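# Swap empty and full wash bottles between benches and cart

## Task

Take the empty wash bottle from each of the two shelved benches and put both into the cart's top tray so that each ends up fully inside the tray's walls (lying on its side is acceptable). Take the two full wash bottles out of that tray and stand them upright on the benches' work surfaces, one bottle per bench. No wash bottle may touch the floor, or the task fails. The cart and the stool may be moved. At the end, open the grippers and back the robot away. The robot must not fall over or be left leaning, or the task fails.

## Robot and tools

ROBOT. A base that drives in any direction carries a column about 1.75 m tall. A carriage slides 0 to 1.0 m up it (lift_m) and holds two identical six-joint arms with two-finger grippers. The arm bases sit about 0.57 m + lift_m above the floor, and carriage parts hang about 0.15 m below them. A hand reaches up to 0.78 m from its shoulder but only about 0.38 m below its arm base. A hand is about 0.16 m long and 0.1 m wide, 0.14 m with fingers open. Parked arm joints 1 to 6: 0, 0.05, 0.05, 1.45, 0, 0. Parked, the robot is about 0.95 m wide and 0.7 m long. The wheel motors are weak (2 N m), so even light pushes stop a drive.

CAMERAS. carriage_camera is fixed on the carriage, facing forward and tilted about 20 degrees down. left_wrist_camera and right_wrist_camera look out past the fingertips. The carriage camera and parked fingertips can be up to about 0.45 m above the arm bases.

FRAMES. Base frame: origin on the floor below the base centre, x forward, y left, z up. left_hand and right_hand are reported in it, each as the point between that hand's finger pads, with quat_wxyz rotating base axes into hand axes (hand z runs along the fingers, which open along hand y; an upward hand with joints 1, 5, 6 at 0 reads 1, 0, 0, 0). These readings drift from truth, more when the arm is stretched. Odometry frame is the base frame at scene start; base_odometry counts wheel rotation, so slip shows as motion; heading is positive leftward, -3.142 to 3.142.

execute_actions. Argument actions: a list with one action or none (empty returns state and images only). An action may have base, joints, or both; their motions begin together. base holds exactly one key, each a relative offset from where the base last measured itself: translate_m (metres, forward positive, -2 to 2), strafe_m (metres, left positive, -2 to 2), rotate_rad (radians, counter-clockwise positive, -6.3 to 6.3). joints is a single dictionary for both arms, keyed by name, each value an absolute target: lift_m 0 to 1 m; left_joint1_rad -2.617 to 3.054 (arm swing about vertical, 0 forward, positive left); left_joint2_rad 0 to 3.141 (shoulder: 0 upper arm back and level, 1.57 up, 3.14 forward and level); left_joint3_rad 0 to 3.141 (elbow, 0 folded, 3.14 straight); left_joint4_rad -1.57 to 1.57 (wrist pitch, positive lifts fingertips); left_joint5_rad -1.57 to 1.57 (wrist yaw, positive swings fingertips to the RIGHT); left_joint6_rad -2.094 to 2.094 (roll about the finger axis, positive clockwise viewed from the forearm); left_gripper_m 0 to 0.093 m pad gap. right_* names match. Done tolerances: lift 0.004, joints 1 to 3 about 0.02/0.055/0.055, joint4 0.04, joints 5 and 6 0.02, gripper 0.004. An unknown key or out-of-range value rejects the whole call. Omitted joints or base may still be driving toward earlier targets. cameras: list of camera names or all; omitted or null gives all, [] gives none. One action lasts at most 15 s.

wait: seconds, 0 to 10; commands nothing and returns state and images. zoom_image: camera plus region [x0, y0, x1, y1] in pixels of that camera's latest full image, top-left origin, at most 504 by 504. finished_scene: scene, the current scene's number; irreversible, reports success and gives the next task. Replying with no tool call ends everything.

RESULT LINES. base_status and joint_status describe how each motion ended. done: reached (for the base, wheels turned enough, even if slipping). off_target: rested short and may still push. contact_stop or time_out: target dropped, holding in place. joint command not followed (with a cause line): a self-collision check refused an arm's targets, gripper still obeyed; affected joints read not_followed and may retry on later actions. on_its_own lists uncommanded behaviour; held at is the held target, not the position. A stop reported in one result cancels your later motion calls in that same reply. ARM HIT means an arm struck the robot hard. motor_effort gives percent of maximum (peak in brackets), with per-motor bias and noise; lift effort grows with load and keeps dropping during descent if a hand rests on something; drive_wheels higher at rest than after a free move means the base still presses. Joint torques are noisy and offset. A held gripper usually shows off_target. The simulation keeps running while you compose replies.

CONTACT. Drives stop on extra wheel effort or an arm being pushed aside, but late; arms are not monitored during turns or usually in actions that command arm joints, and the base may roll about 0.3 m after an arm touches. After a blocked drive, reverse about 0.2 m (or turn back), repeat if still pressed; a retry may itself stop falsely. The base can slide under a table edge until the column hits; reversing into an edge can tip the robot. Arms and grippers never stop on contact: a blocked arm keeps pressing and snaps to target when freed. If arms block each other, move only the refused arm clear first, then the other in a later action. Never let the arms strike or squeeze each other hard.

LOADS AND TIPPING. A level hand sags 10 to 17 cm under 1 kg; a straight arm may not lift 1 kg. Pad force is about 45 to 60 N. The robot tips with a high carriage, extended arms, loads, pulling, or sudden stops; about 1.5 kg per hand with both arms forward can topple it. Only images show leaning. Loose objects may get nudged at times.

HEAT. Extended arms heat quickly, even empty. MOTOR HOT appears at 75 °C; at 90 °C that arm halts for 10 s (OVER-TEMPERATURE FAULT, joints show limit_stop_at_motor_heat, resend targets); at 100 °C the arm goes limp and drops. Keep arms folded when idle.

AVOID: dropping bottles, bottles on the floor, slams, hard pushes, tipping.

Each tool is called after "Emit:" as a command line: name --argument value for each argument, lists and objects as JSON in quotes; but a table of rows of numbers goes row by row, as --pt "numbers of a row", without its own name.

## Session

Emit:
execute_actions --actions '[]'

Scene clock: 0.00 s.
Joint torques (N m, as the arm reports them, + toward a larger angle): no reading
base_odometry: x=+0.000 y=+0.000 heading=+0.000 (m, m, rad; odometry frame)
base_status: not commanded
joint_positions: lift_m=+0.297 left_joint1_rad=+0.007 left_joint2_rad=+0.045 left_joint3_rad=+0.021 left_joint4_rad=+1.485 left_joint5_rad=-0.045 left_joint6_rad=+0.020 left_gripper_m=+0.095 right_joint1_rad=+0.001 right_joint2_rad=+0.057 right_joint3_rad=+0.080 right_joint4_rad=+1.455 right_joint5_rad=+0.016 right_joint6_rad=+0.046 right_gripper_m=+0.095
joint_status: not commanded
motor_effort: lift_m=+22 drive_wheels=-1 (%)
left_hand: x=+0.2911 y=+0.3427 z=+1.3086 quat_wxyz=(+0.998, -0.022, +0.055, +0.014) (m; base frame)
right_hand: x=+0.2842 y=-0.3375 z=+1.3239 quat_wxyz=(+0.999, +0.009, +0.046, +0.023) (m; base frame)
pictures: carriage_camera, left_wrist_camera, right_wrist_camera
Images, in order (width x height): carriage_camera 504x504, left_wrist_camera 504x504, right_wrist_camera 504x504.

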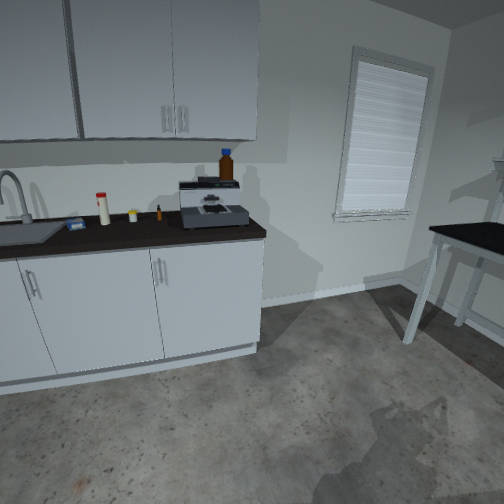

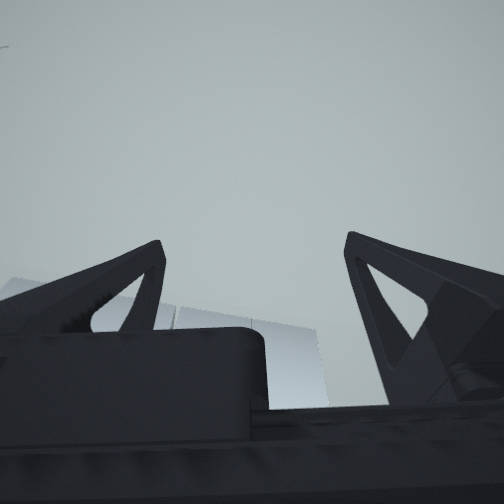

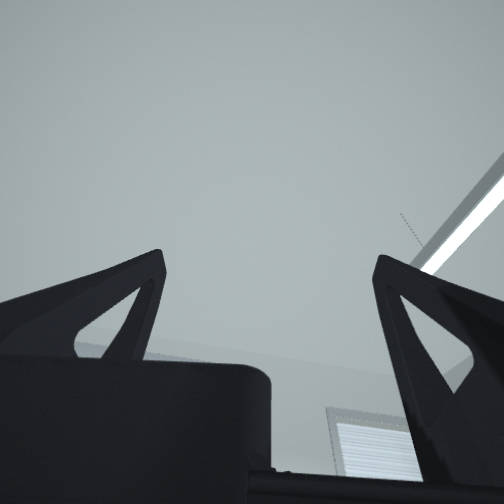

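Emit:
execute_actions --actions '[{"joints":{"left_joint4_rad":-0.3,"left_joint5_rad":-1.4,"right_joint4_rad":-0.3,"right_joint5_rad":1.4}}]'

Scene clock: 2.87 s.
Joint torques (N m, as the arm reports them, + toward a larger angle): left_arm=[ 0.58  2.78  9.24  1.68 -0.38 -0.01] | right_arm=[-0.21  2.38  6.67  1.61  0.19 -0.08]
base_odometry: x=+0.000 y=+0.000 heading=+0.000 (m, m, rad; odometry frame)
base_status: not commanded
joint_positions: lift_m=+0.297 left_joint1_rad=+0.007 left_joint2_rad=+0.045 left_joint3_rad=+0.021 left_joint4_rad=-0.288 left_joint5_rad=-1.393 left_joint6_rad=+0.020 left_gripper_m=+0.095 right_joint1_rad=+0.001 right_joint2_rad=+0.057 right_joint3_rad=+0.080 right_joint4_rad=-0.284 right_joint5_rad=+1.392 right_joint6_rad=+0.046 right_gripper_m=+0.095
joint_status: all done
motor_effort: lift_m=+22(22) drive_wheels=+1(1) (%)
left_hand: x=+0.3623 y=+0.5046 z=+1.0322 quat_wxyz=(+0.444, -0.373, +0.623, +0.525) (m; base frame)
right_hand: x=+0.3628 y=-0.5038 z=+1.0521 quat_wxyz=(+0.480, +0.404, +0.600, -0.497) (m; base frame)
pictures: carriage_camera, left_wrist_camera, right_wrist_camera
Images, in order (width x height): carriage_camera 504x504, left_wrist_camera 504x504, right_wrist_camera 504x504.

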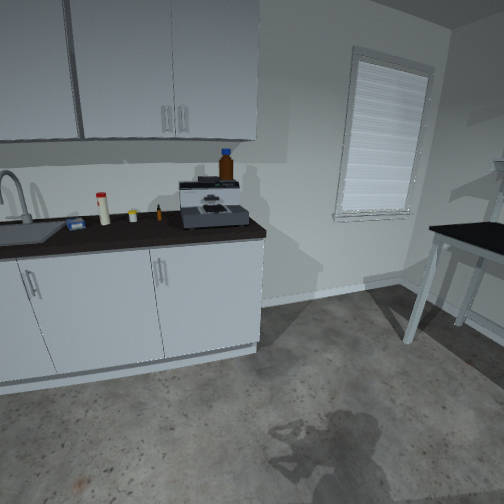

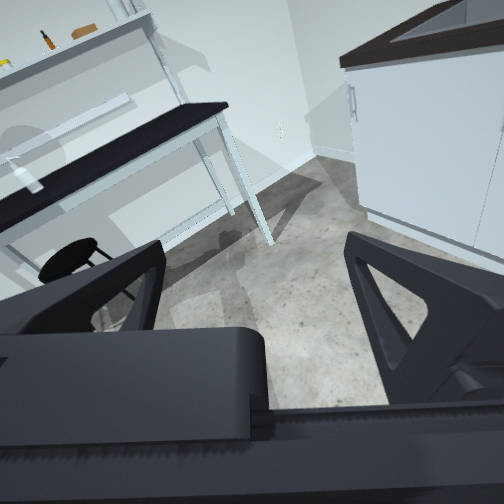

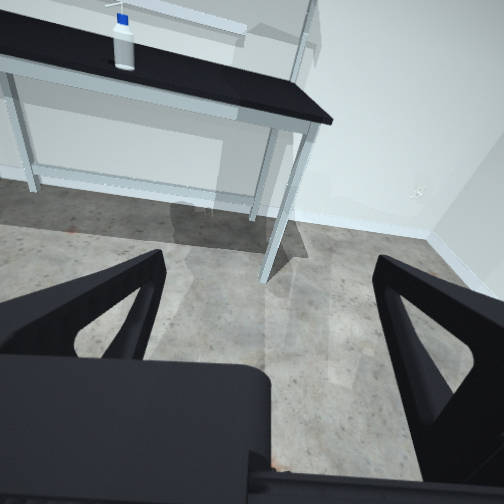

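Emit:
execute_actions --actions '[{"base":{"rotate_rad":-0.7}}]'

Scene clock: 5.60 s.
Joint torques (N m, as the arm reports them, + toward a larger angle): left_arm=[ 0.51  2.74  9.31  1.67 -0.34 -0.01] | right_arm=[-0.21  2.35  6.74  1.6   0.18 -0.08]
base_odometry: x=+0.000 y=+0.000 heading=-0.699 (m, m, rad; odometry frame)
base_status: done
joint_positions: lift_m=+0.297 left_joint1_rad=+0.007 left_joint2_rad=+0.045 left_joint3_rad=+0.021 left_joint4_rad=-0.288 left_joint5_rad=-1.395 left_joint6_rad=+0.020 left_gripper_m=+0.095 right_joint1_rad=+0.001 right_joint2_rad=+0.057 right_joint3_rad=+0.080 right_joint4_rad=-0.284 right_joint5_rad=+1.393 right_joint6_rad=+0.046 right_gripper_m=+0.095
joint_status: not commanded
motor_effort: lift_m=+22(22) drive_wheels=+9(24) (%)
left_hand: x=+0.3620 y=+0.5047 z=+1.0323 quat_wxyz=(+0.444, -0.374, +0.622, +0.525) (m; base frame)
right_hand: x=+0.3626 y=-0.5038 z=+1.0522 quat_wxyz=(+0.479, +0.404, +0.599, -0.497) (m; base frame)
pictures: carriage_camera, left_wrist_camera, right_wrist_camera
Images, in order (width x height): carriage_camera 504x504, left_wrist_camera 504x504, right_wrist_camera 504x504.

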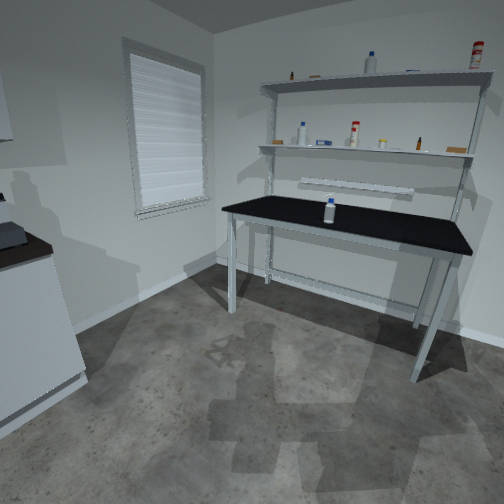

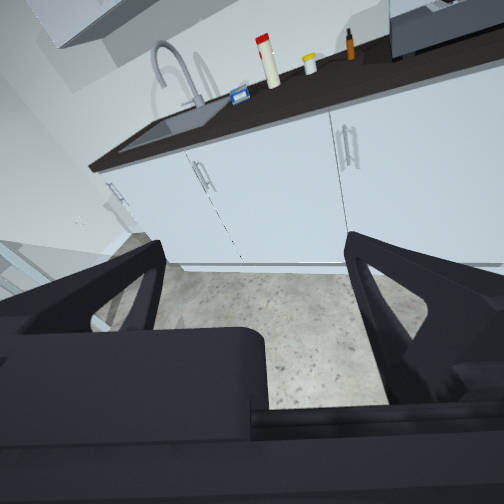

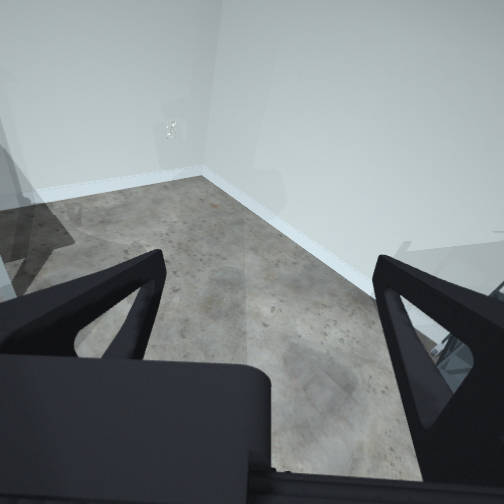

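Emit:
execute_actions --actions '[{"base":{"rotate_rad":-0.7}}]'

Scene clock: 8.13 s.
Joint torques (N m, as the arm reports them, + toward a larger angle): left_arm=[ 0.52  2.81  9.13  1.73 -0.36 -0.01] | right_arm=[-0.23  2.41  6.63  1.6   0.17 -0.09]
base_odometry: x=+0.000 y=+0.000 heading=-1.398 (m, m, rad; odometry frame)
base_status: done
joint_positions: lift_m=+0.297 left_joint1_rad=+0.007 left_joint2_rad=+0.045 left_joint3_rad=+0.021 left_joint4_rad=-0.288 left_joint5_rad=-1.396 left_joint6_rad=+0.020 left_gripper_m=+0.095 right_joint1_rad=+0.001 right_joint2_rad=+0.057 right_joint3_rad=+0.080 right_joint4_rad=-0.284 right_joint5_rad=+1.393 right_joint6_rad=+0.046 right_gripper_m=+0.095
joint_status: not commanded
motor_effort: lift_m=+22(22) drive_wheels=+9(26) (%)
left_hand: x=+0.3619 y=+0.5047 z=+1.0324 quat_wxyz=(+0.444, -0.374, +0.622, +0.525) (m; base frame)
right_hand: x=+0.3625 y=-0.5038 z=+1.0522 quat_wxyz=(+0.479, +0.404, +0.599, -0.498) (m; base frame)
pictures: carriage_camera, left_wrist_camera, right_wrist_camera
Images, in order (width x height): carriage_camera 504x504, left_wrist_camera 504x504, right_wrist_camera 504x504.

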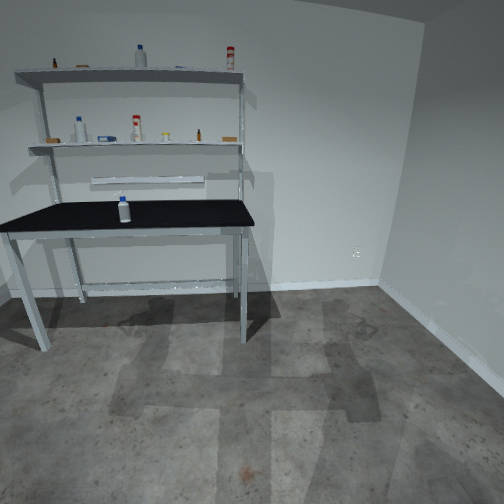

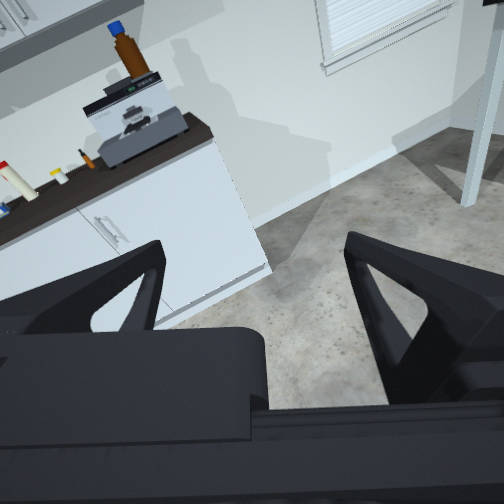

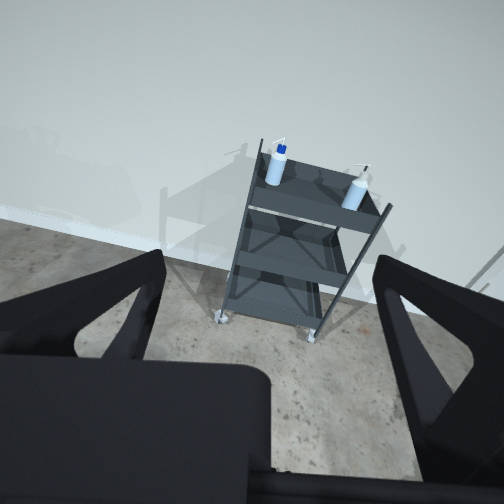

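Emit:
execute_actions --actions '[{"base":{"rotate_rad":-1.52},"joints":{"left_joint4_rad":0.0,"left_joint5_rad":0,"right_joint4_rad":0.0,"right_joint5_rad":0}}]'

Scene clock: 16.07 s.
Joint torques (N m, as the arm reports them, + toward a larger angle): left_arm=[ 0.56  2.28  9.88  2.43 -0.07  0.02] | right_arm=[-0.21  1.83  7.14  2.41 -0.08 -0.11]
base_odometry: x=+0.000 y=+0.000 heading=-2.917 (m, m, rad; odometry frame)
base_status: done
joint_positions: lift_m=+0.297 left_joint1_rad=+0.007 left_joint2_rad=+0.045 left_joint3_rad=+0.021 left_joint4_rad=+0.001 left_joint5_rad=-0.006 left_joint6_rad=+0.020 left_gripper_m=+0.095 right_joint1_rad=+0.001 right_joint2_rad=+0.057 right_joint3_rad=+0.080 right_joint4_rad=-0.004 right_joint5_rad=+0.007 right_joint6_rad=+0.046 right_gripper_m=+0.095
joint_status: all done
motor_effort: lift_m=+22(22) drive_wheels=+9(29) (%)
left_hand: x=+0.5100 y=+0.3375 z=+1.0586 quat_wxyz=(+0.699, +0.002, +0.715, +0.012) (m; base frame)
right_hand: x=+0.5073 y=-0.3357 z=+1.0839 quat_wxyz=(+0.714, +0.018, +0.700, +0.014) (m; base frame)
pictures: carriage_camera, left_wrist_camera, right_wrist_camera
Images, in order (width x height): carriage_camera 504x504, left_wrist_camera 504x504, right_wrist_camera 504x504.

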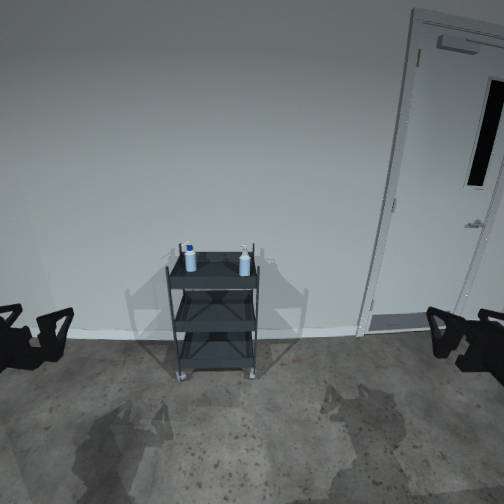

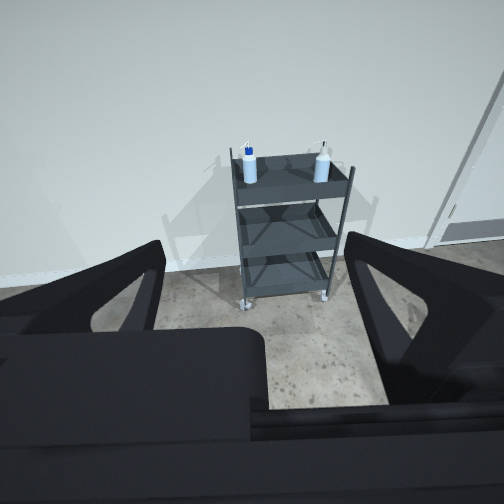

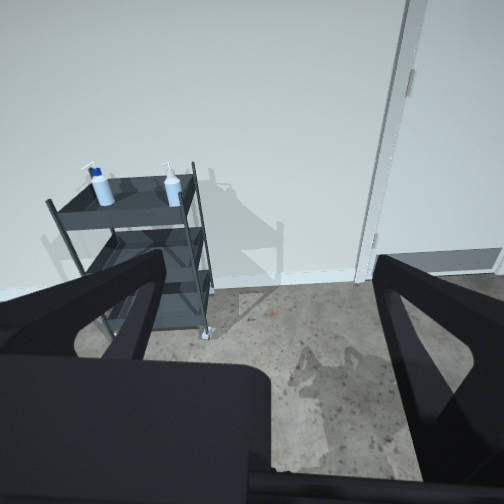

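Emit:
execute_actions --actions '[{"base":{"strafe_m":0.21},"joints":{"left_joint1_rad":-0.3,"left_joint2_rad":1.793,"left_joint3_rad":0.64,"left_joint4_rad":0.453,"left_joint6_rad":0,"right_joint1_rad":0.3,"right_joint2_rad":1.578,"right_joint3_rad":0.381,"right_joint4_rad":0.497,"right_joint6_rad":0,"lift_m":0.33}}]' --cameras '[]'

Emit:
execute_actions --actions '[{"base":{"translate_m":0.65}}]'

Scene clock: 27.60 s.
Joint torques (N m, as the arm reports them, + toward a larger angle): left_arm=[ 0.16 -6.45  7.41  2.14 -0.11 -0.05] | right_arm=[ 0.42 -5.61  4.18  2.05 -0.06 -0.21]
base_odometry: x=+0.047 y=-0.205 heading=-2.918 (m, m, rad; odometry frame)
base_status: done
joint_positions: lift_m=+0.330 left_joint1_rad=-0.296 left_joint2_rad=+1.779 left_joint3_rad=+0.633 left_joint4_rad=+0.456 left_joint5_rad=-0.003 left_joint6_rad=+0.006 left_gripper_m=+0.095 right_joint1_rad=+0.293 right_joint2_rad=+1.566 right_joint3_rad=+0.392 right_joint4_rad=+0.508 right_joint5_rad=+0.006 right_joint6_rad=+0.009 right_gripper_m=+0.095
joint_status: all done
motor_effort: lift_m=+22(28) drive_wheels=-6(24) (%)
left_hand: x=+0.6634 y=+0.2127 z=+0.9347 quat_wxyz=(+0.422, +0.135, +0.894, -0.060) (m; base frame)
right_hand: x=+0.6084 y=-0.2313 z=+0.9405 quat_wxyz=(+0.432, -0.126, +0.891, +0.063) (m; base frame)
pictures: none
No camera images: the call's "cameras" was empty. Leave "cameras" out to get every camera's image.

Scene clock: 31.10 s.
Joint torques (N m, as the arm reports them, + toward a larger angle): left_arm=[ 0.3  -6.5   7.31  2.13 -0.1  -0.05] | right_arm=[ 0.42 -5.56  4.16  2.04 -0.06 -0.21]
base_odometry: x=-0.587 y=-0.350 heading=-2.917 (m, m, rad; odometry frame)
base_status: done
joint_positions: lift_m=+0.330 left_joint1_rad=-0.297 left_joint2_rad=+1.779 left_joint3_rad=+0.633 left_joint4_rad=+0.457 left_joint5_rad=-0.003 left_joint6_rad=+0.006 left_gripper_m=+0.095 right_joint1_rad=+0.293 right_joint2_rad=+1.566 right_joint3_rad=+0.392 right_joint4_rad=+0.508 right_joint5_rad=+0.006 right_joint6_rad=+0.009 right_gripper_m=+0.095
joint_status: not commanded
motor_effort: lift_m=+22(22) drive_wheels=-6(26) (%)
left_hand: x=+0.6633 y=+0.2124 z=+0.9348 quat_wxyz=(+0.422, +0.136, +0.894, -0.060) (m; base frame)
right_hand: x=+0.6084 y=-0.2312 z=+0.9405 quat_wxyz=(+0.432, -0.126, +0.891, +0.063) (m; base frame)
pictures: carriage_camera, left_wrist_camera, right_wrist_camera
Images, in order (width x height): carriage_camera 504x504, left_wrist_camera 504x504, right_wrist_camera 504x504.

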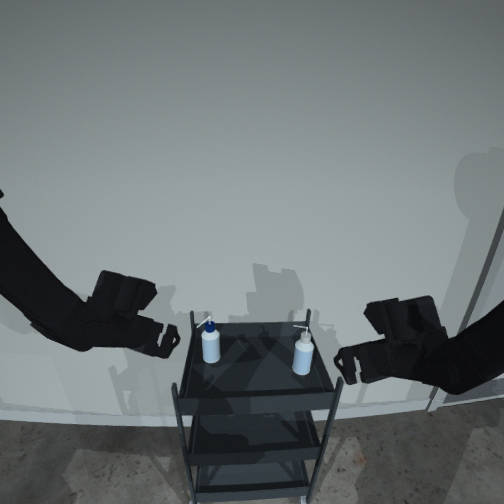

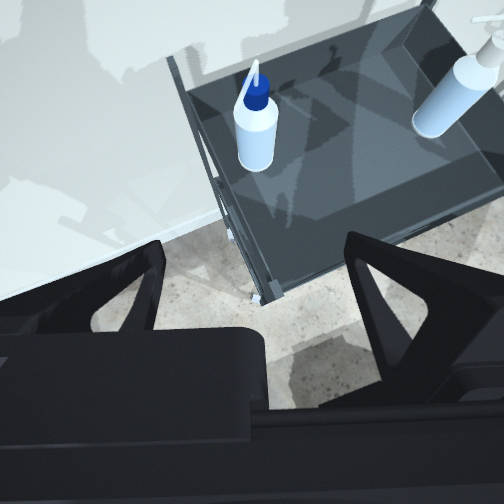

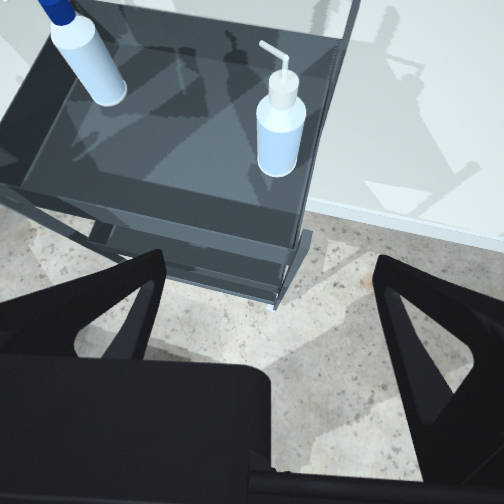

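Emit:
zoom_image --camera "carriage_camera" --region '[130, 290, 390, 430]'

Region (130, 290, 390, 430) of carriage_camera's 504x504 image, scaled by 1.938, with more detail than that image has; it fills the top 271 rows of this view, and the rest is white.

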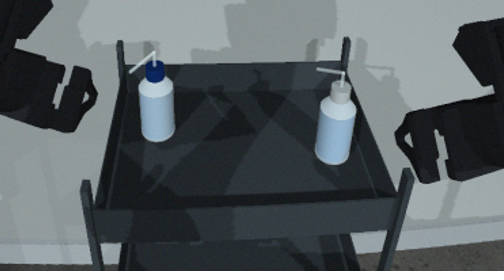

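Emit:
execute_actions --actions '[{"base":{"translate_m":0.2},"joints":{"left_joint1_rad":-0.42,"left_joint2_rad":1.69,"left_joint3_rad":0.501,"left_joint4_rad":0.485,"right_joint1_rad":0.42,"right_joint2_rad":1.485,"right_joint3_rad":0.285,"right_joint4_rad":0.485}}]'

Scene clock: 44.97 s.
Joint torques (N m, as the arm reports them, + toward a larger angle): left_arm=[ 0.96 -7.05  4.74  2.16 -0.13 -0.05] | right_arm=[ 0.09 -6.33  4.02  1.98 -0.04 -0.21]
base_odometry: x=-0.782 y=-0.395 heading=-2.916 (m, m, rad; odometry frame)
base_status: done
joint_positions: lift_m=+0.330 left_joint1_rad=-0.425 left_joint2_rad=+1.696 left_joint3_rad=+0.523 left_joint4_rad=+0.487 left_joint5_rad=+0.001 left_joint6_rad=+0.006 left_gripper_m=+0.095 right_joint1_rad=+0.416 right_joint2_rad=+1.495 right_joint3_rad=+0.296 right_joint4_rad=+0.498 right_joint5_rad=+0.003 right_joint6_rad=+0.009 right_gripper_m=+0.095
joint_status: all done
motor_effort: lift_m=+22(22) drive_wheels=-4(31) (%)
left_hand: x=+0.6201 y=+0.1725 z=+0.9351 quat_wxyz=(+0.419, +0.193, +0.883, -0.089) (m; base frame)
right_hand: x=+0.5661 y=-0.2008 z=+0.9294 quat_wxyz=(+0.412, -0.183, +0.888, +0.087) (m; base frame)
pictures: carriage_camera, left_wrist_camera, right_wrist_camera
Images, in order (width x height): carriage_camera 504x504, left_wrist_camera 504x504, right_wrist_camera 504x504.

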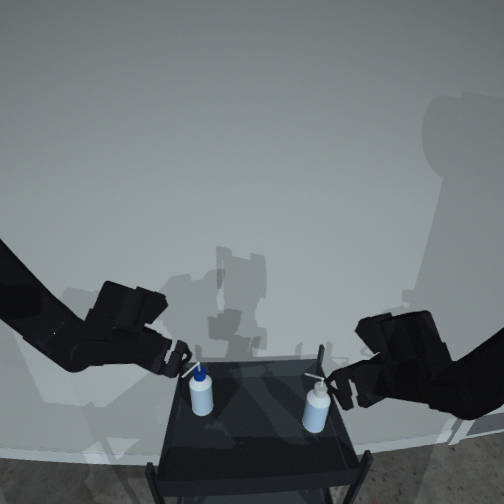

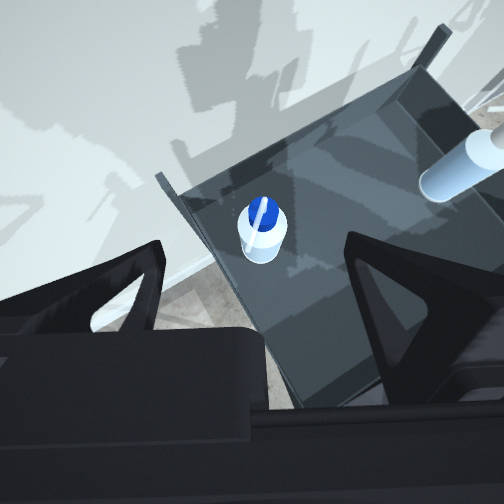

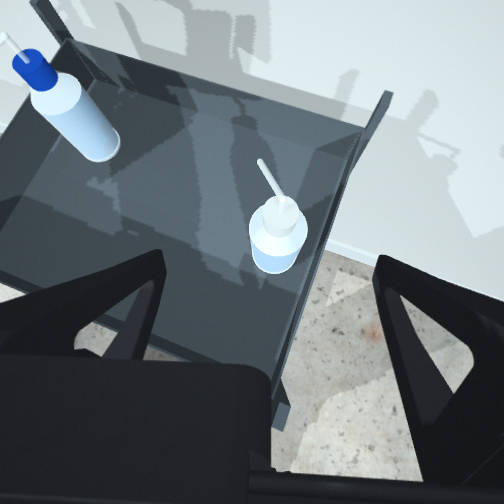

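Emit:
execute_actions --actions '[{"joints":{"left_joint1_rad":0.36,"right_joint1_rad":0.395,"lift_m":0.25}}]' --cameras '["carriage_camera","right_wrist_camera"]'

Scene clock: 51.77 s.
Joint torques (N m, as the arm reports them, + toward a larger angle): left_arm=[ 0.58 -6.97  4.79  2.09 -0.12 -0.05] | right_arm=[-0.99 -6.19  4.04  2.03 -0.04 -0.21]
base_odometry: x=-0.782 y=-0.395 heading=-2.916 (m, m, rad; odometry frame)
base_status: not commanded
joint_positions: lift_m=+0.250 left_joint1_rad=+0.360 left_joint2_rad=+1.696 left_joint3_rad=+0.523 left_joint4_rad=+0.493 left_joint5_rad=+0.000 left_joint6_rad=+0.006 left_gripper_m=+0.095 right_joint1_rad=+0.404 right_joint2_rad=+1.493 right_joint3_rad=+0.296 right_joint4_rad=+0.493 right_joint5_rad=+0.003 right_joint6_rad=+0.009 right_gripper_m=+0.095
joint_status: all done
motor_effort: lift_m=+22(24) drive_wheels=-3(4) (%)
left_hand: x=+0.6309 y=+0.4737 z=+0.8563 quat_wxyz=(+0.424, -0.159, +0.888, +0.078) (m; base frame)
right_hand: x=+0.5671 y=-0.2048 z=+0.8489 quat_wxyz=(+0.411, -0.177, +0.890, +0.084) (m; base frame)
pictures: carriage_camera, right_wrist_camera
Images, in order (width x height): carriage_camera 504x504, right_wrist_camera 504x504.

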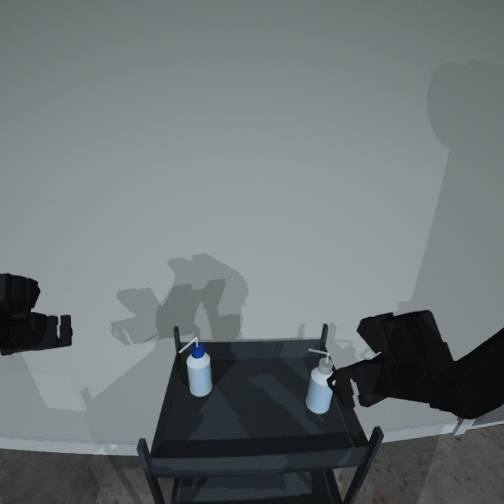

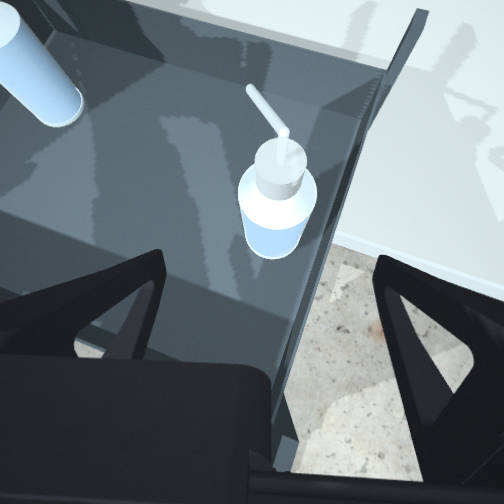

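Emit:
execute_actions --actions '[{"base":{"strafe_m":0.168},"joints":{"right_joint1_rad":0.0,"right_gripper_m":0.085}}]' --cameras '["carriage_camera","right_wrist_camera"]'

Scene clock: 56.97 s.
Joint torques (N m, as the arm reports them, + toward a larger angle): left_arm=[ 0.56 -6.94  4.81  2.1  -0.1  -0.05] | right_arm=[-0.5  -6.16  4.01  2.01 -0.04 -0.21]
base_odometry: x=-0.745 y=-0.559 heading=-2.917 (m, m, rad; odometry frame)
base_status: done
joint_positions: lift_m=+0.250 left_joint1_rad=+0.360 left_joint2_rad=+1.696 left_joint3_rad=+0.523 left_joint4_rad=+0.493 left_joint5_rad=+0.000 left_joint6_rad=+0.006 left_gripper_m=+0.095 right_joint1_rad=+0.004 right_joint2_rad=+1.493 right_joint3_rad=+0.296 right_joint4_rad=+0.493 right_joint5_rad=+0.003 right_joint6_rad=+0.009 right_gripper_m=+0.085
joint_status: all done
motor_effort: lift_m=+22(22) drive_wheels=-2(25) (%)
left_hand: x=+0.6309 y=+0.4737 z=+0.8563 quat_wxyz=(+0.424, -0.159, +0.888, +0.078) (m; base frame)
right_hand: x=+0.5936 y=-0.3338 z=+0.8489 quat_wxyz=(+0.420, +0.003, +0.908, +0.001) (m; base frame)
pictures: carriage_camera, right_wrist_camera
Images, in order (width x height): carriage_camera 504x504, right_wrist_camera 504x504.

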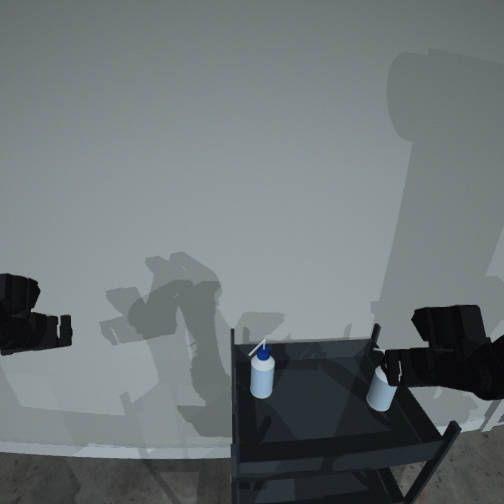

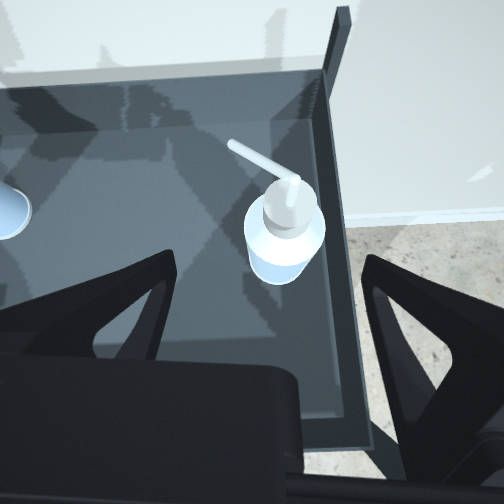

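Emit:
execute_actions --actions '[{"joints":{"right_joint1_rad":-0.045,"right_gripper_m":0.075,"lift_m":0.2}}]' --cameras '["carriage_camera","right_wrist_camera"]'

Scene clock: 61.17 s.
Joint torques (N m, as the arm reports them, + toward a larger angle): left_arm=[ 0.65 -6.96  4.77  2.13 -0.11 -0.05] | right_arm=[-0.83 -6.23  4.04  2.05 -0.03 -0.21]
base_odometry: x=-0.745 y=-0.559 heading=-2.917 (m, m, rad; odometry frame)
base_status: not commanded
joint_positions: lift_m=+0.200 left_joint1_rad=+0.360 left_joint2_rad=+1.696 left_joint3_rad=+0.523 left_joint4_rad=+0.489 left_joint5_rad=+0.000 left_joint6_rad=+0.006 left_gripper_m=+0.095 right_joint1_rad=-0.038 right_joint2_rad=+1.493 right_joint3_rad=+0.296 right_joint4_rad=+0.491 right_joint5_rad=+0.003 right_joint6_rad=+0.009 right_gripper_m=+0.075
joint_status: all done
motor_effort: lift_m=+22(23) drive_wheels=-1(2) (%)
left_hand: x=+0.6302 y=+0.4734 z=+0.8055 quat_wxyz=(+0.422, -0.159, +0.889, +0.078) (m; base frame)
right_hand: x=+0.5929 y=-0.3479 z=+0.7985 quat_wxyz=(+0.418, +0.022, +0.908, -0.007) (m; base frame)
pictures: carriage_camera, right_wrist_camera
Images, in order (width x height): carriage_camera 504x504, right_wrist_camera 504x504.

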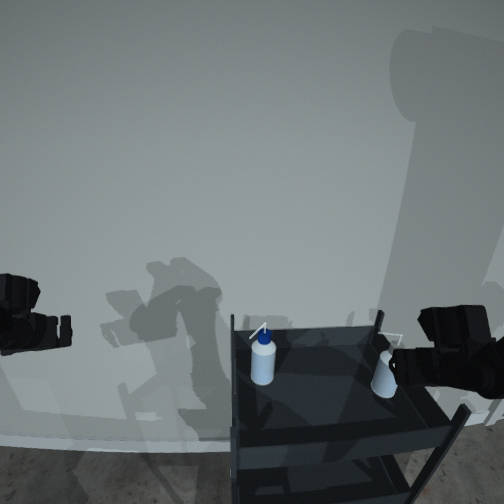

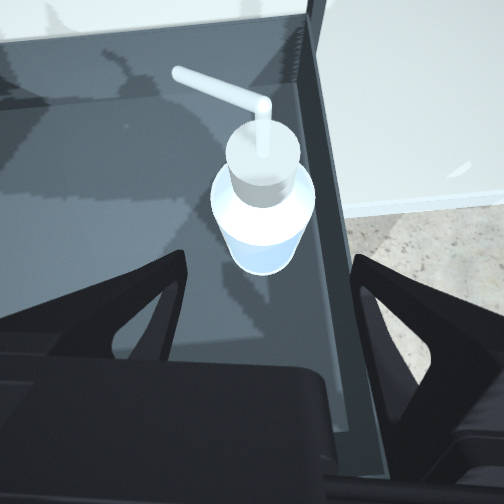

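Emit:
execute_actions --actions '[{"base":{"translate_m":0.055},"joints":{"right_joint1_rad":-0.035,"lift_m":0.193}}]' --cameras '["right_wrist_camera"]'

Scene clock: 64.07 s.
Joint torques (N m, as the arm reports them, + toward a larger angle): left_arm=[ 0.55 -6.88  4.74  2.15 -0.12 -0.06] | right_arm=[ 0.03 -6.02  4.04  2.07 -0.04 -0.21]
base_odometry: x=-0.798 y=-0.571 heading=-2.916 (m, m, rad; odometry frame)
base_status: done
joint_positions: lift_m=+0.193 left_joint1_rad=+0.360 left_joint2_rad=+1.695 left_joint3_rad=+0.523 left_joint4_rad=+0.488 left_joint5_rad=+0.000 left_joint6_rad=+0.006 left_gripper_m=+0.095 right_joint1_rad=-0.038 right_joint2_rad=+1.492 right_joint3_rad=+0.296 right_joint4_rad=+0.489 right_joint5_rad=+0.003 right_joint6_rad=+0.009 right_gripper_m=+0.075
joint_status: all done
motor_effort: lift_m=+22(24) drive_wheels=-5(23) (%)
left_hand: x=+0.6302 y=+0.4734 z=+0.7986 quat_wxyz=(+0.422, -0.159, +0.889, +0.078) (m; base frame)
right_hand: x=+0.5928 y=-0.3479 z=+0.7916 quat_wxyz=(+0.418, +0.022, +0.908, -0.007) (m; base frame)
pictures: right_wrist_camera
Images, in order (width x height): right_wrist_camera 504x504.

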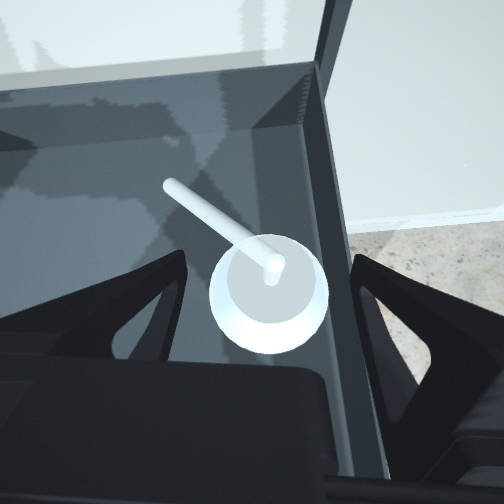

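Emit:
execute_actions --actions '[{"joints":{"lift_m":0.182}}]' --cameras '[]'

Emit:
execute_actions --actions '[{"joints":{"right_gripper_m":0.0}}]' --cameras '["carriage_camera","right_wrist_camera"]'

Scene clock: 66.40 s.
Joint torques (N m, as the arm reports them, + toward a larger angle): left_arm=[ 0.56 -6.82  4.76  2.11 -0.1  -0.06] | right_arm=[ 0.07 -6.08  4.06  2.07 -0.04 -0.2 ]
base_odometry: x=-0.798 y=-0.571 heading=-2.916 (m, m, rad; odometry frame)
base_status: not commanded
joint_positions: lift_m=+0.182 left_joint1_rad=+0.360 left_joint2_rad=+1.695 left_joint3_rad=+0.523 left_joint4_rad=+0.489 left_joint5_rad=+0.000 left_joint6_rad=+0.006 left_gripper_m=+0.095 right_joint1_rad=-0.038 right_joint2_rad=+1.492 right_joint3_rad=+0.296 right_joint4_rad=+0.489 right_joint5_rad=+0.003 right_joint6_rad=+0.009 right_gripper_m=+0.075
joint_status: all done
motor_effort: lift_m=+23(25) drive_wheels=+4(4) (%)
left_hand: x=+0.6303 y=+0.4734 z=+0.7877 quat_wxyz=(+0.422, -0.159, +0.889, +0.078) (m; base frame)
right_hand: x=+0.5929 y=-0.3479 z=+0.7807 quat_wxyz=(+0.418, +0.022, +0.908, -0.007) (m; base frame)
pictures: none
No camera images: the call's "cameras" was empty. Leave "cameras" out to get every camera's image.

Scene clock: 67.07 s.
Joint torques (N m, as the arm reports them, + toward a larger angle): left_arm=[ 0.81 -6.82  4.77  2.13 -0.09 -0.05] | right_arm=[ 0.07 -5.11  3.98  1.77 -0.06 -0.21]
base_odometry: x=-0.798 y=-0.571 heading=-2.916 (m, m, rad; odometry frame)
base_status: not commanded
joint_positions: lift_m=+0.182 left_joint1_rad=+0.360 left_joint2_rad=+1.695 left_joint3_rad=+0.523 left_joint4_rad=+0.489 left_joint5_rad=+0.000 left_joint6_rad=+0.006 left_gripper_m=+0.095 right_joint1_rad=-0.038 right_joint2_rad=+1.480 right_joint3_rad=+0.298 right_joint4_rad=+0.524 right_joint5_rad=+0.005 right_joint6_rad=+0.008 right_gripper_m=+0.031
joint_status: right_gripper_m off_target (ended at +0.031, target +0.000)
motor_effort: lift_m=+22(23) drive_wheels=+4(5) (%)
left_hand: x=+0.6303 y=+0.4734 z=+0.7877 quat_wxyz=(+0.422, -0.159, +0.889, +0.078) (m; base frame)
right_hand: x=+0.6003 y=-0.3486 z=+0.7920 quat_wxyz=(+0.441, +0.022, +0.897, -0.009) (m; base frame)
pictures: carriage_camera, right_wrist_camera
Images, in order (width x height): carriage_camera 504x504, right_wrist_camera 504x504.

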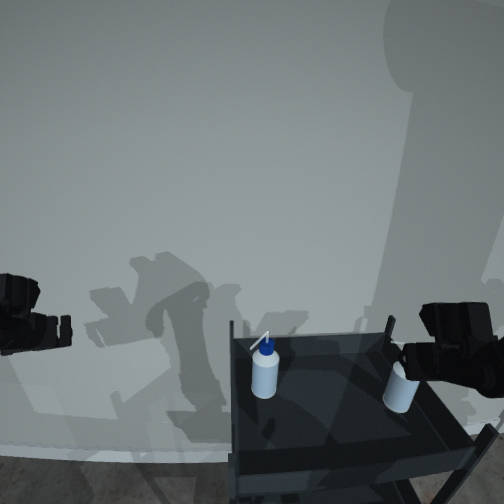

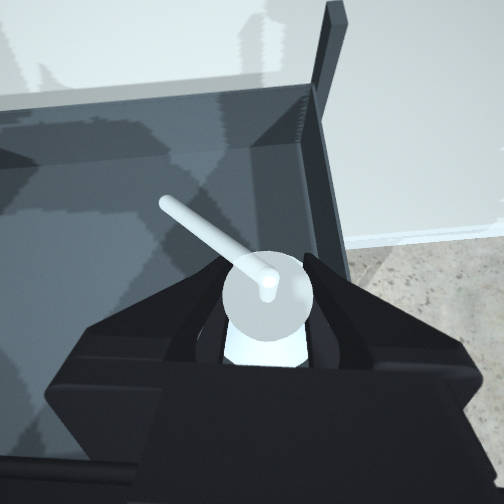

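Emit:
execute_actions --actions '[{"joints":{"lift_m":0.24}}]' --cameras '["carriage_camera","right_wrist_camera"]'

Scene clock: 68.73 s.
Joint torques (N m, as the arm reports them, + toward a larger angle): left_arm=[ 0.58 -6.73  4.76  2.07 -0.12 -0.05] | right_arm=[ 0.06 -5.15  4.61  2.35 -0.06 -0.2 ]
base_odometry: x=-0.798 y=-0.571 heading=-2.916 (m, m, rad; odometry frame)
base_status: not commanded
joint_positions: lift_m=+0.240 left_joint1_rad=+0.360 left_joint2_rad=+1.695 left_joint3_rad=+0.523 left_joint4_rad=+0.496 left_joint5_rad=+0.000 left_joint6_rad=+0.006 left_gripper_m=+0.095 right_joint1_rad=-0.038 right_joint2_rad=+1.483 right_joint3_rad=+0.286 right_joint4_rad=+0.456 right_joint5_rad=+0.005 right_joint6_rad=+0.008 right_gripper_m=+0.031
joint_status: all done
motor_effort: lift_m=+23(28) drive_wheels=+4(4) (%)
left_hand: x=+0.6314 y=+0.4739 z=+0.8472 quat_wxyz=(+0.426, -0.159, +0.887, +0.079) (m; base frame)
right_hand: x=+0.5849 y=-0.3480 z=+0.8322 quat_wxyz=(+0.403, +0.022, +0.915, -0.008) (m; base frame)
pictures: carriage_camera, right_wrist_camera
Images, in order (width x height): carriage_camera 504x504, right_wrist_camera 504x504.

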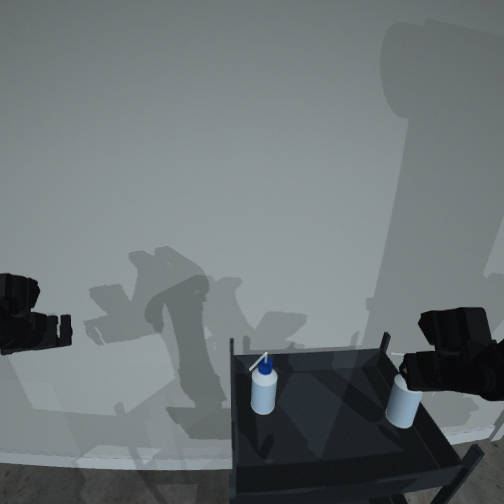

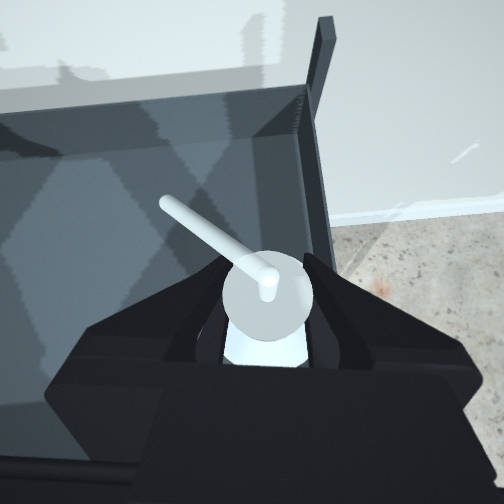

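Emit:
execute_actions --actions '[{"joints":{"lift_m":0.31,"left_joint1_rad":0.55,"left_gripper_m":0.075,"right_joint4_rad":0.56}}]' --cameras '[]'

Emit:
execute_actions --actions '[{"base":{"strafe_m":-0.6}}]'

Scene clock: 73.03 s.
Joint torques (N m, as the arm reports them, + toward a larger angle): left_arm=[ 0.21 -7.08  4.89  2.07 -0.12 -0.06] | right_arm=[ 0.05 -5.44  4.64  2.53 -0.06 -0.2 ]
base_odometry: x=-0.798 y=-0.571 heading=-2.916 (m, m, rad; odometry frame)
base_status: not commanded
joint_positions: lift_m=+0.310 left_joint1_rad=+0.552 left_joint2_rad=+1.695 left_joint3_rad=+0.523 left_joint4_rad=+0.497 left_joint5_rad=-0.001 left_joint6_rad=+0.006 left_gripper_m=+0.075 right_joint1_rad=-0.038 right_joint2_rad=+1.485 right_joint3_rad=+0.286 right_joint4_rad=+0.521 right_joint5_rad=+0.005 right_joint6_rad=+0.008 right_gripper_m=+0.031
joint_status: all done
motor_effort: lift_m=+22(28) drive_wheels=+5(5) (%)
left_hand: x=+0.5980 y=+0.5420 z=+0.9173 quat_wxyz=(+0.416, -0.243, +0.868, +0.120) (m; base frame)
right_hand: x=+0.5952 y=-0.3484 z=+0.9138 quat_wxyz=(+0.432, +0.022, +0.902, -0.009) (m; base frame)
pictures: none
No camera images: the call's "cameras" was empty. Leave "cameras" out to get every camera's image.

Scene clock: 76.53 s.
Joint torques (N m, as the arm reports them, + toward a larger angle): left_arm=[ 0.42 -6.81  4.78  2.04 -0.09 -0.05] | right_arm=[ 0.08 -5.43  4.72  2.53 -0.04 -0.2 ]
base_odometry: x=-0.933 y=+0.014 heading=-2.916 (m, m, rad; odometry frame)
base_status: done
joint_positions: lift_m=+0.310 left_joint1_rad=+0.552 left_joint2_rad=+1.695 left_joint3_rad=+0.523 left_joint4_rad=+0.497 left_joint5_rad=-0.001 left_joint6_rad=+0.006 left_gripper_m=+0.075 right_joint1_rad=-0.038 right_joint2_rad=+1.485 right_joint3_rad=+0.286 right_joint4_rad=+0.521 right_joint5_rad=+0.003 right_joint6_rad=+0.008 right_gripper_m=+0.031
joint_status: not commanded
motor_effort: lift_m=+22(22) drive_wheels=-4(26) (%)
left_hand: x=+0.5980 y=+0.5420 z=+0.9173 quat_wxyz=(+0.416, -0.243, +0.868, +0.120) (m; base frame)
right_hand: x=+0.5951 y=-0.3481 z=+0.9137 quat_wxyz=(+0.432, +0.022, +0.902, -0.008) (m; base frame)
pictures: carriage_camera, left_wrist_camera, right_wrist_camera
Images, in order (width x height): carriage_camera 504x504, left_wrist_camera 504x504, right_wrist_camera 504x504.

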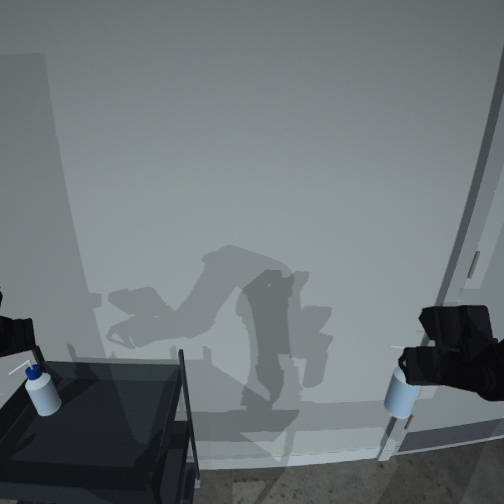

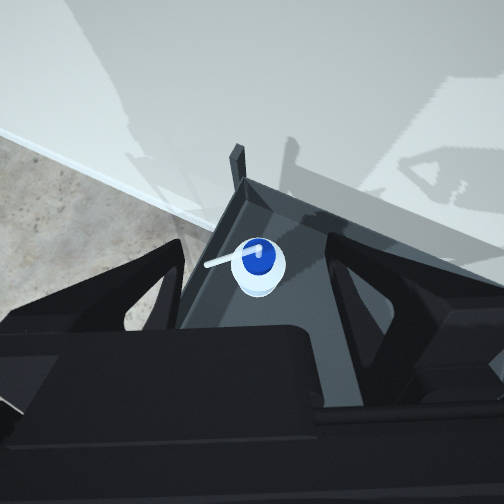

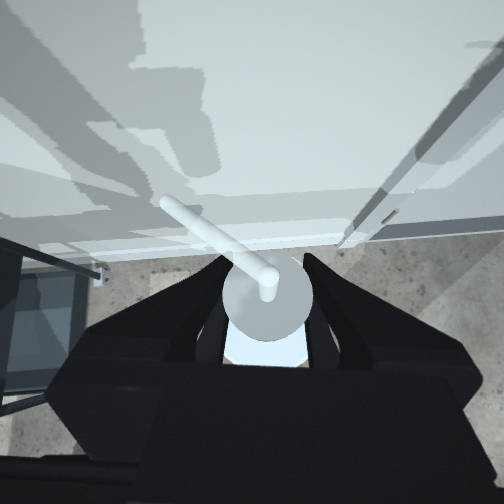

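Emit:
execute_actions --actions '[{"joints":{"lift_m":0.25,"left_joint2_rad":1.552,"left_joint3_rad":0.358,"left_joint4_rad":0.504}}]' --cameras '[]'

Emit:
execute_actions --actions '[{"joints":{"lift_m":0.187}}]' --cameras '["left_wrist_camera"]'

Scene clock: 80.00 s.
Joint torques (N m, as the arm reports them, + toward a larger angle): left_arm=[ 0.4  -6.59  5.27  2.2  -0.12 -0.05] | right_arm=[ 0.07 -5.45  4.72  2.6  -0.05 -0.2 ]
base_odometry: x=-0.933 y=+0.014 heading=-2.916 (m, m, rad; odometry frame)
base_status: not commanded
joint_positions: lift_m=+0.250 left_joint1_rad=+0.552 left_joint2_rad=+1.571 left_joint3_rad=+0.373 left_joint4_rad=+0.502 left_joint5_rad=-0.001 left_joint6_rad=+0.006 left_gripper_m=+0.075 right_joint1_rad=-0.038 right_joint2_rad=+1.485 right_joint3_rad=+0.286 right_joint4_rad=+0.513 right_joint5_rad=+0.003 right_joint6_rad=+0.008 right_gripper_m=+0.031
joint_status: all done
motor_effort: lift_m=+23(24) drive_wheels=-1(2) (%)
left_hand: x=+0.5628 y=+0.5203 z=+0.8512 quat_wxyz=(+0.407, -0.244, +0.872, +0.117) (m; base frame)
right_hand: x=+0.5939 y=-0.3480 z=+0.8521 quat_wxyz=(+0.428, +0.022, +0.903, -0.008) (m; base frame)
pictures: none
No camera images: the call's "cameras" was empty. Leave "cameras" out to get every camera's image.

Scene clock: 80.80 s.
Joint torques (N m, as the arm reports them, + toward a larger angle): left_arm=[ 0.53 -6.08  5.41  2.15 -0.12 -0.05] | right_arm=[ 0.03 -5.49  4.67  2.63 -0.04 -0.2 ]
base_odometry: x=-0.933 y=+0.014 heading=-2.916 (m, m, rad; odometry frame)
base_status: not commanded
joint_positions: lift_m=+0.187 left_joint1_rad=+0.552 left_joint2_rad=+1.563 left_joint3_rad=+0.373 left_joint4_rad=+0.507 left_joint5_rad=-0.001 left_joint6_rad=+0.006 left_gripper_m=+0.075 right_joint1_rad=-0.038 right_joint2_rad=+1.485 right_joint3_rad=+0.286 right_joint4_rad=+0.513 right_joint5_rad=+0.003 right_joint6_rad=+0.008 right_gripper_m=+0.031
joint_status: all done
motor_effort: lift_m=+23(23) drive_wheels=-2(2) (%)
left_hand: x=+0.5642 y=+0.5211 z=+0.7921 quat_wxyz=(+0.413, -0.243, +0.870, +0.118) (m; base frame)
right_hand: x=+0.5938 y=-0.3480 z=+0.7890 quat_wxyz=(+0.428, +0.022, +0.904, -0.008) (m; base frame)
pictures: left_wrist_camera
Images, in order (width x height): left_wrist_camera 504x504.

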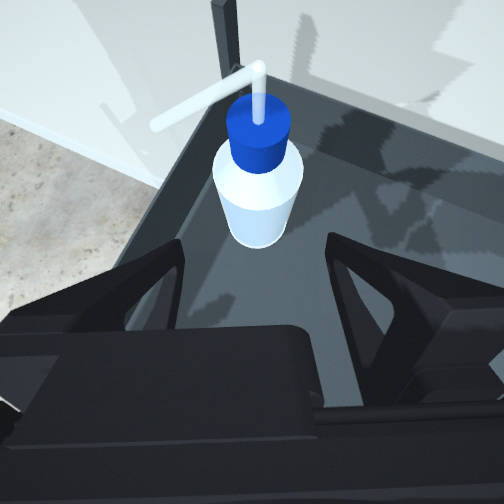

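Emit:
execute_actions --actions '[{"joints":{"lift_m":0.182,"left_joint2_rad":1.825,"left_joint3_rad":0.692,"left_joint4_rad":0.452}}]' --cameras '["left_wrist_camera"]'

Scene clock: 82.73 s.
Joint torques (N m, as the arm reports them, + toward a larger angle): left_arm=[ 0.45 -6.39  8.65  2.12 -0.13 -0.05] | right_arm=[ 0.07 -5.44  4.71  2.61 -0.04 -0.2 ]
base_odometry: x=-0.933 y=+0.014 heading=-2.916 (m, m, rad; odometry frame)
base_status: not commanded
joint_positions: lift_m=+0.182 left_joint1_rad=+0.552 left_joint2_rad=+1.805 left_joint3_rad=+0.673 left_joint4_rad=+0.457 left_joint5_rad=-0.001 left_joint6_rad=+0.006 left_gripper_m=+0.075 right_joint1_rad=-0.038 right_joint2_rad=+1.485 right_joint3_rad=+0.286 right_joint4_rad=+0.513 right_joint5_rad=+0.003 right_joint6_rad=+0.008 right_gripper_m=+0.031
joint_status: all done
motor_effort: lift_m=+22(24) drive_wheels=-1(1) (%)
left_hand: x=+0.6289 y=+0.5609 z=+0.7899 quat_wxyz=(+0.416, -0.243, +0.868, +0.119) (m; base frame)
right_hand: x=+0.5939 y=-0.3480 z=+0.7842 quat_wxyz=(+0.428, +0.022, +0.903, -0.008) (m; base frame)
pictures: left_wrist_camera
Images, in order (width x height): left_wrist_camera 504x504.

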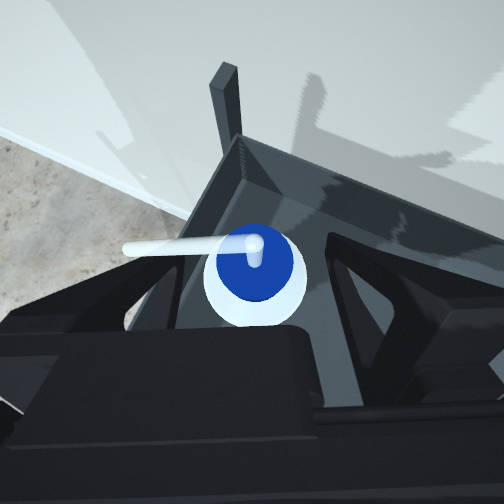

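Emit:
execute_actions --actions '[{"joints":{"left_gripper_m":0.0,"lift_m":0.178}}]' --cameras '["left_wrist_camera"]'

Scene clock: 84.17 s.
Joint torques (N m, as the arm reports them, + toward a larger angle): left_arm=[ 0.42 -6.76  7.84  2.   -0.1  -0.06] | right_arm=[ 0.05 -5.46  4.69  2.59 -0.02 -0.2 ]
base_odometry: x=-0.933 y=+0.014 heading=-2.916 (m, m, rad; odometry frame)
base_status: not commanded
joint_positions: lift_m=+0.178 left_joint1_rad=+0.552 left_joint2_rad=+1.808 left_joint3_rad=+0.682 left_joint4_rad=+0.471 left_joint5_rad=-0.001 left_joint6_rad=+0.005 left_gripper_m=+0.031 right_joint1_rad=-0.038 right_joint2_rad=+1.485 right_joint3_rad=+0.286 right_joint4_rad=+0.515 right_joint5_rad=+0.001 right_joint6_rad=+0.008 right_gripper_m=+0.031
joint_status: left_gripper_m off_target (ended at +0.031, target +0.000); the others done
motor_effort: lift_m=+23(25) drive_wheels=-1(0) (%)
left_hand: x=+0.6332 y=+0.5637 z=+0.7907 quat_wxyz=(+0.425, -0.242, +0.864, +0.122) (m; base frame)
right_hand: x=+0.5941 y=-0.3478 z=+0.7803 quat_wxyz=(+0.429, +0.021, +0.903, -0.007) (m; base frame)
pictures: left_wrist_camera
Images, in order (width x height): left_wrist_camera 504x504.

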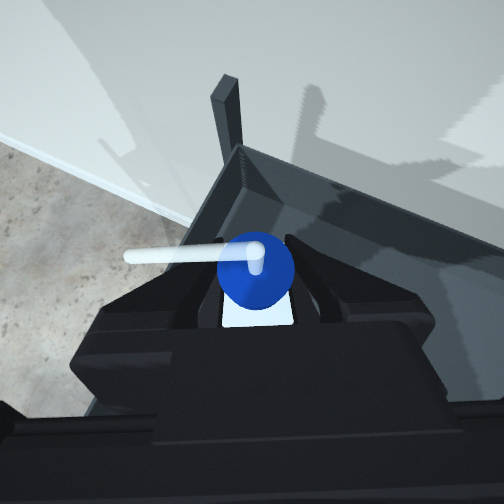

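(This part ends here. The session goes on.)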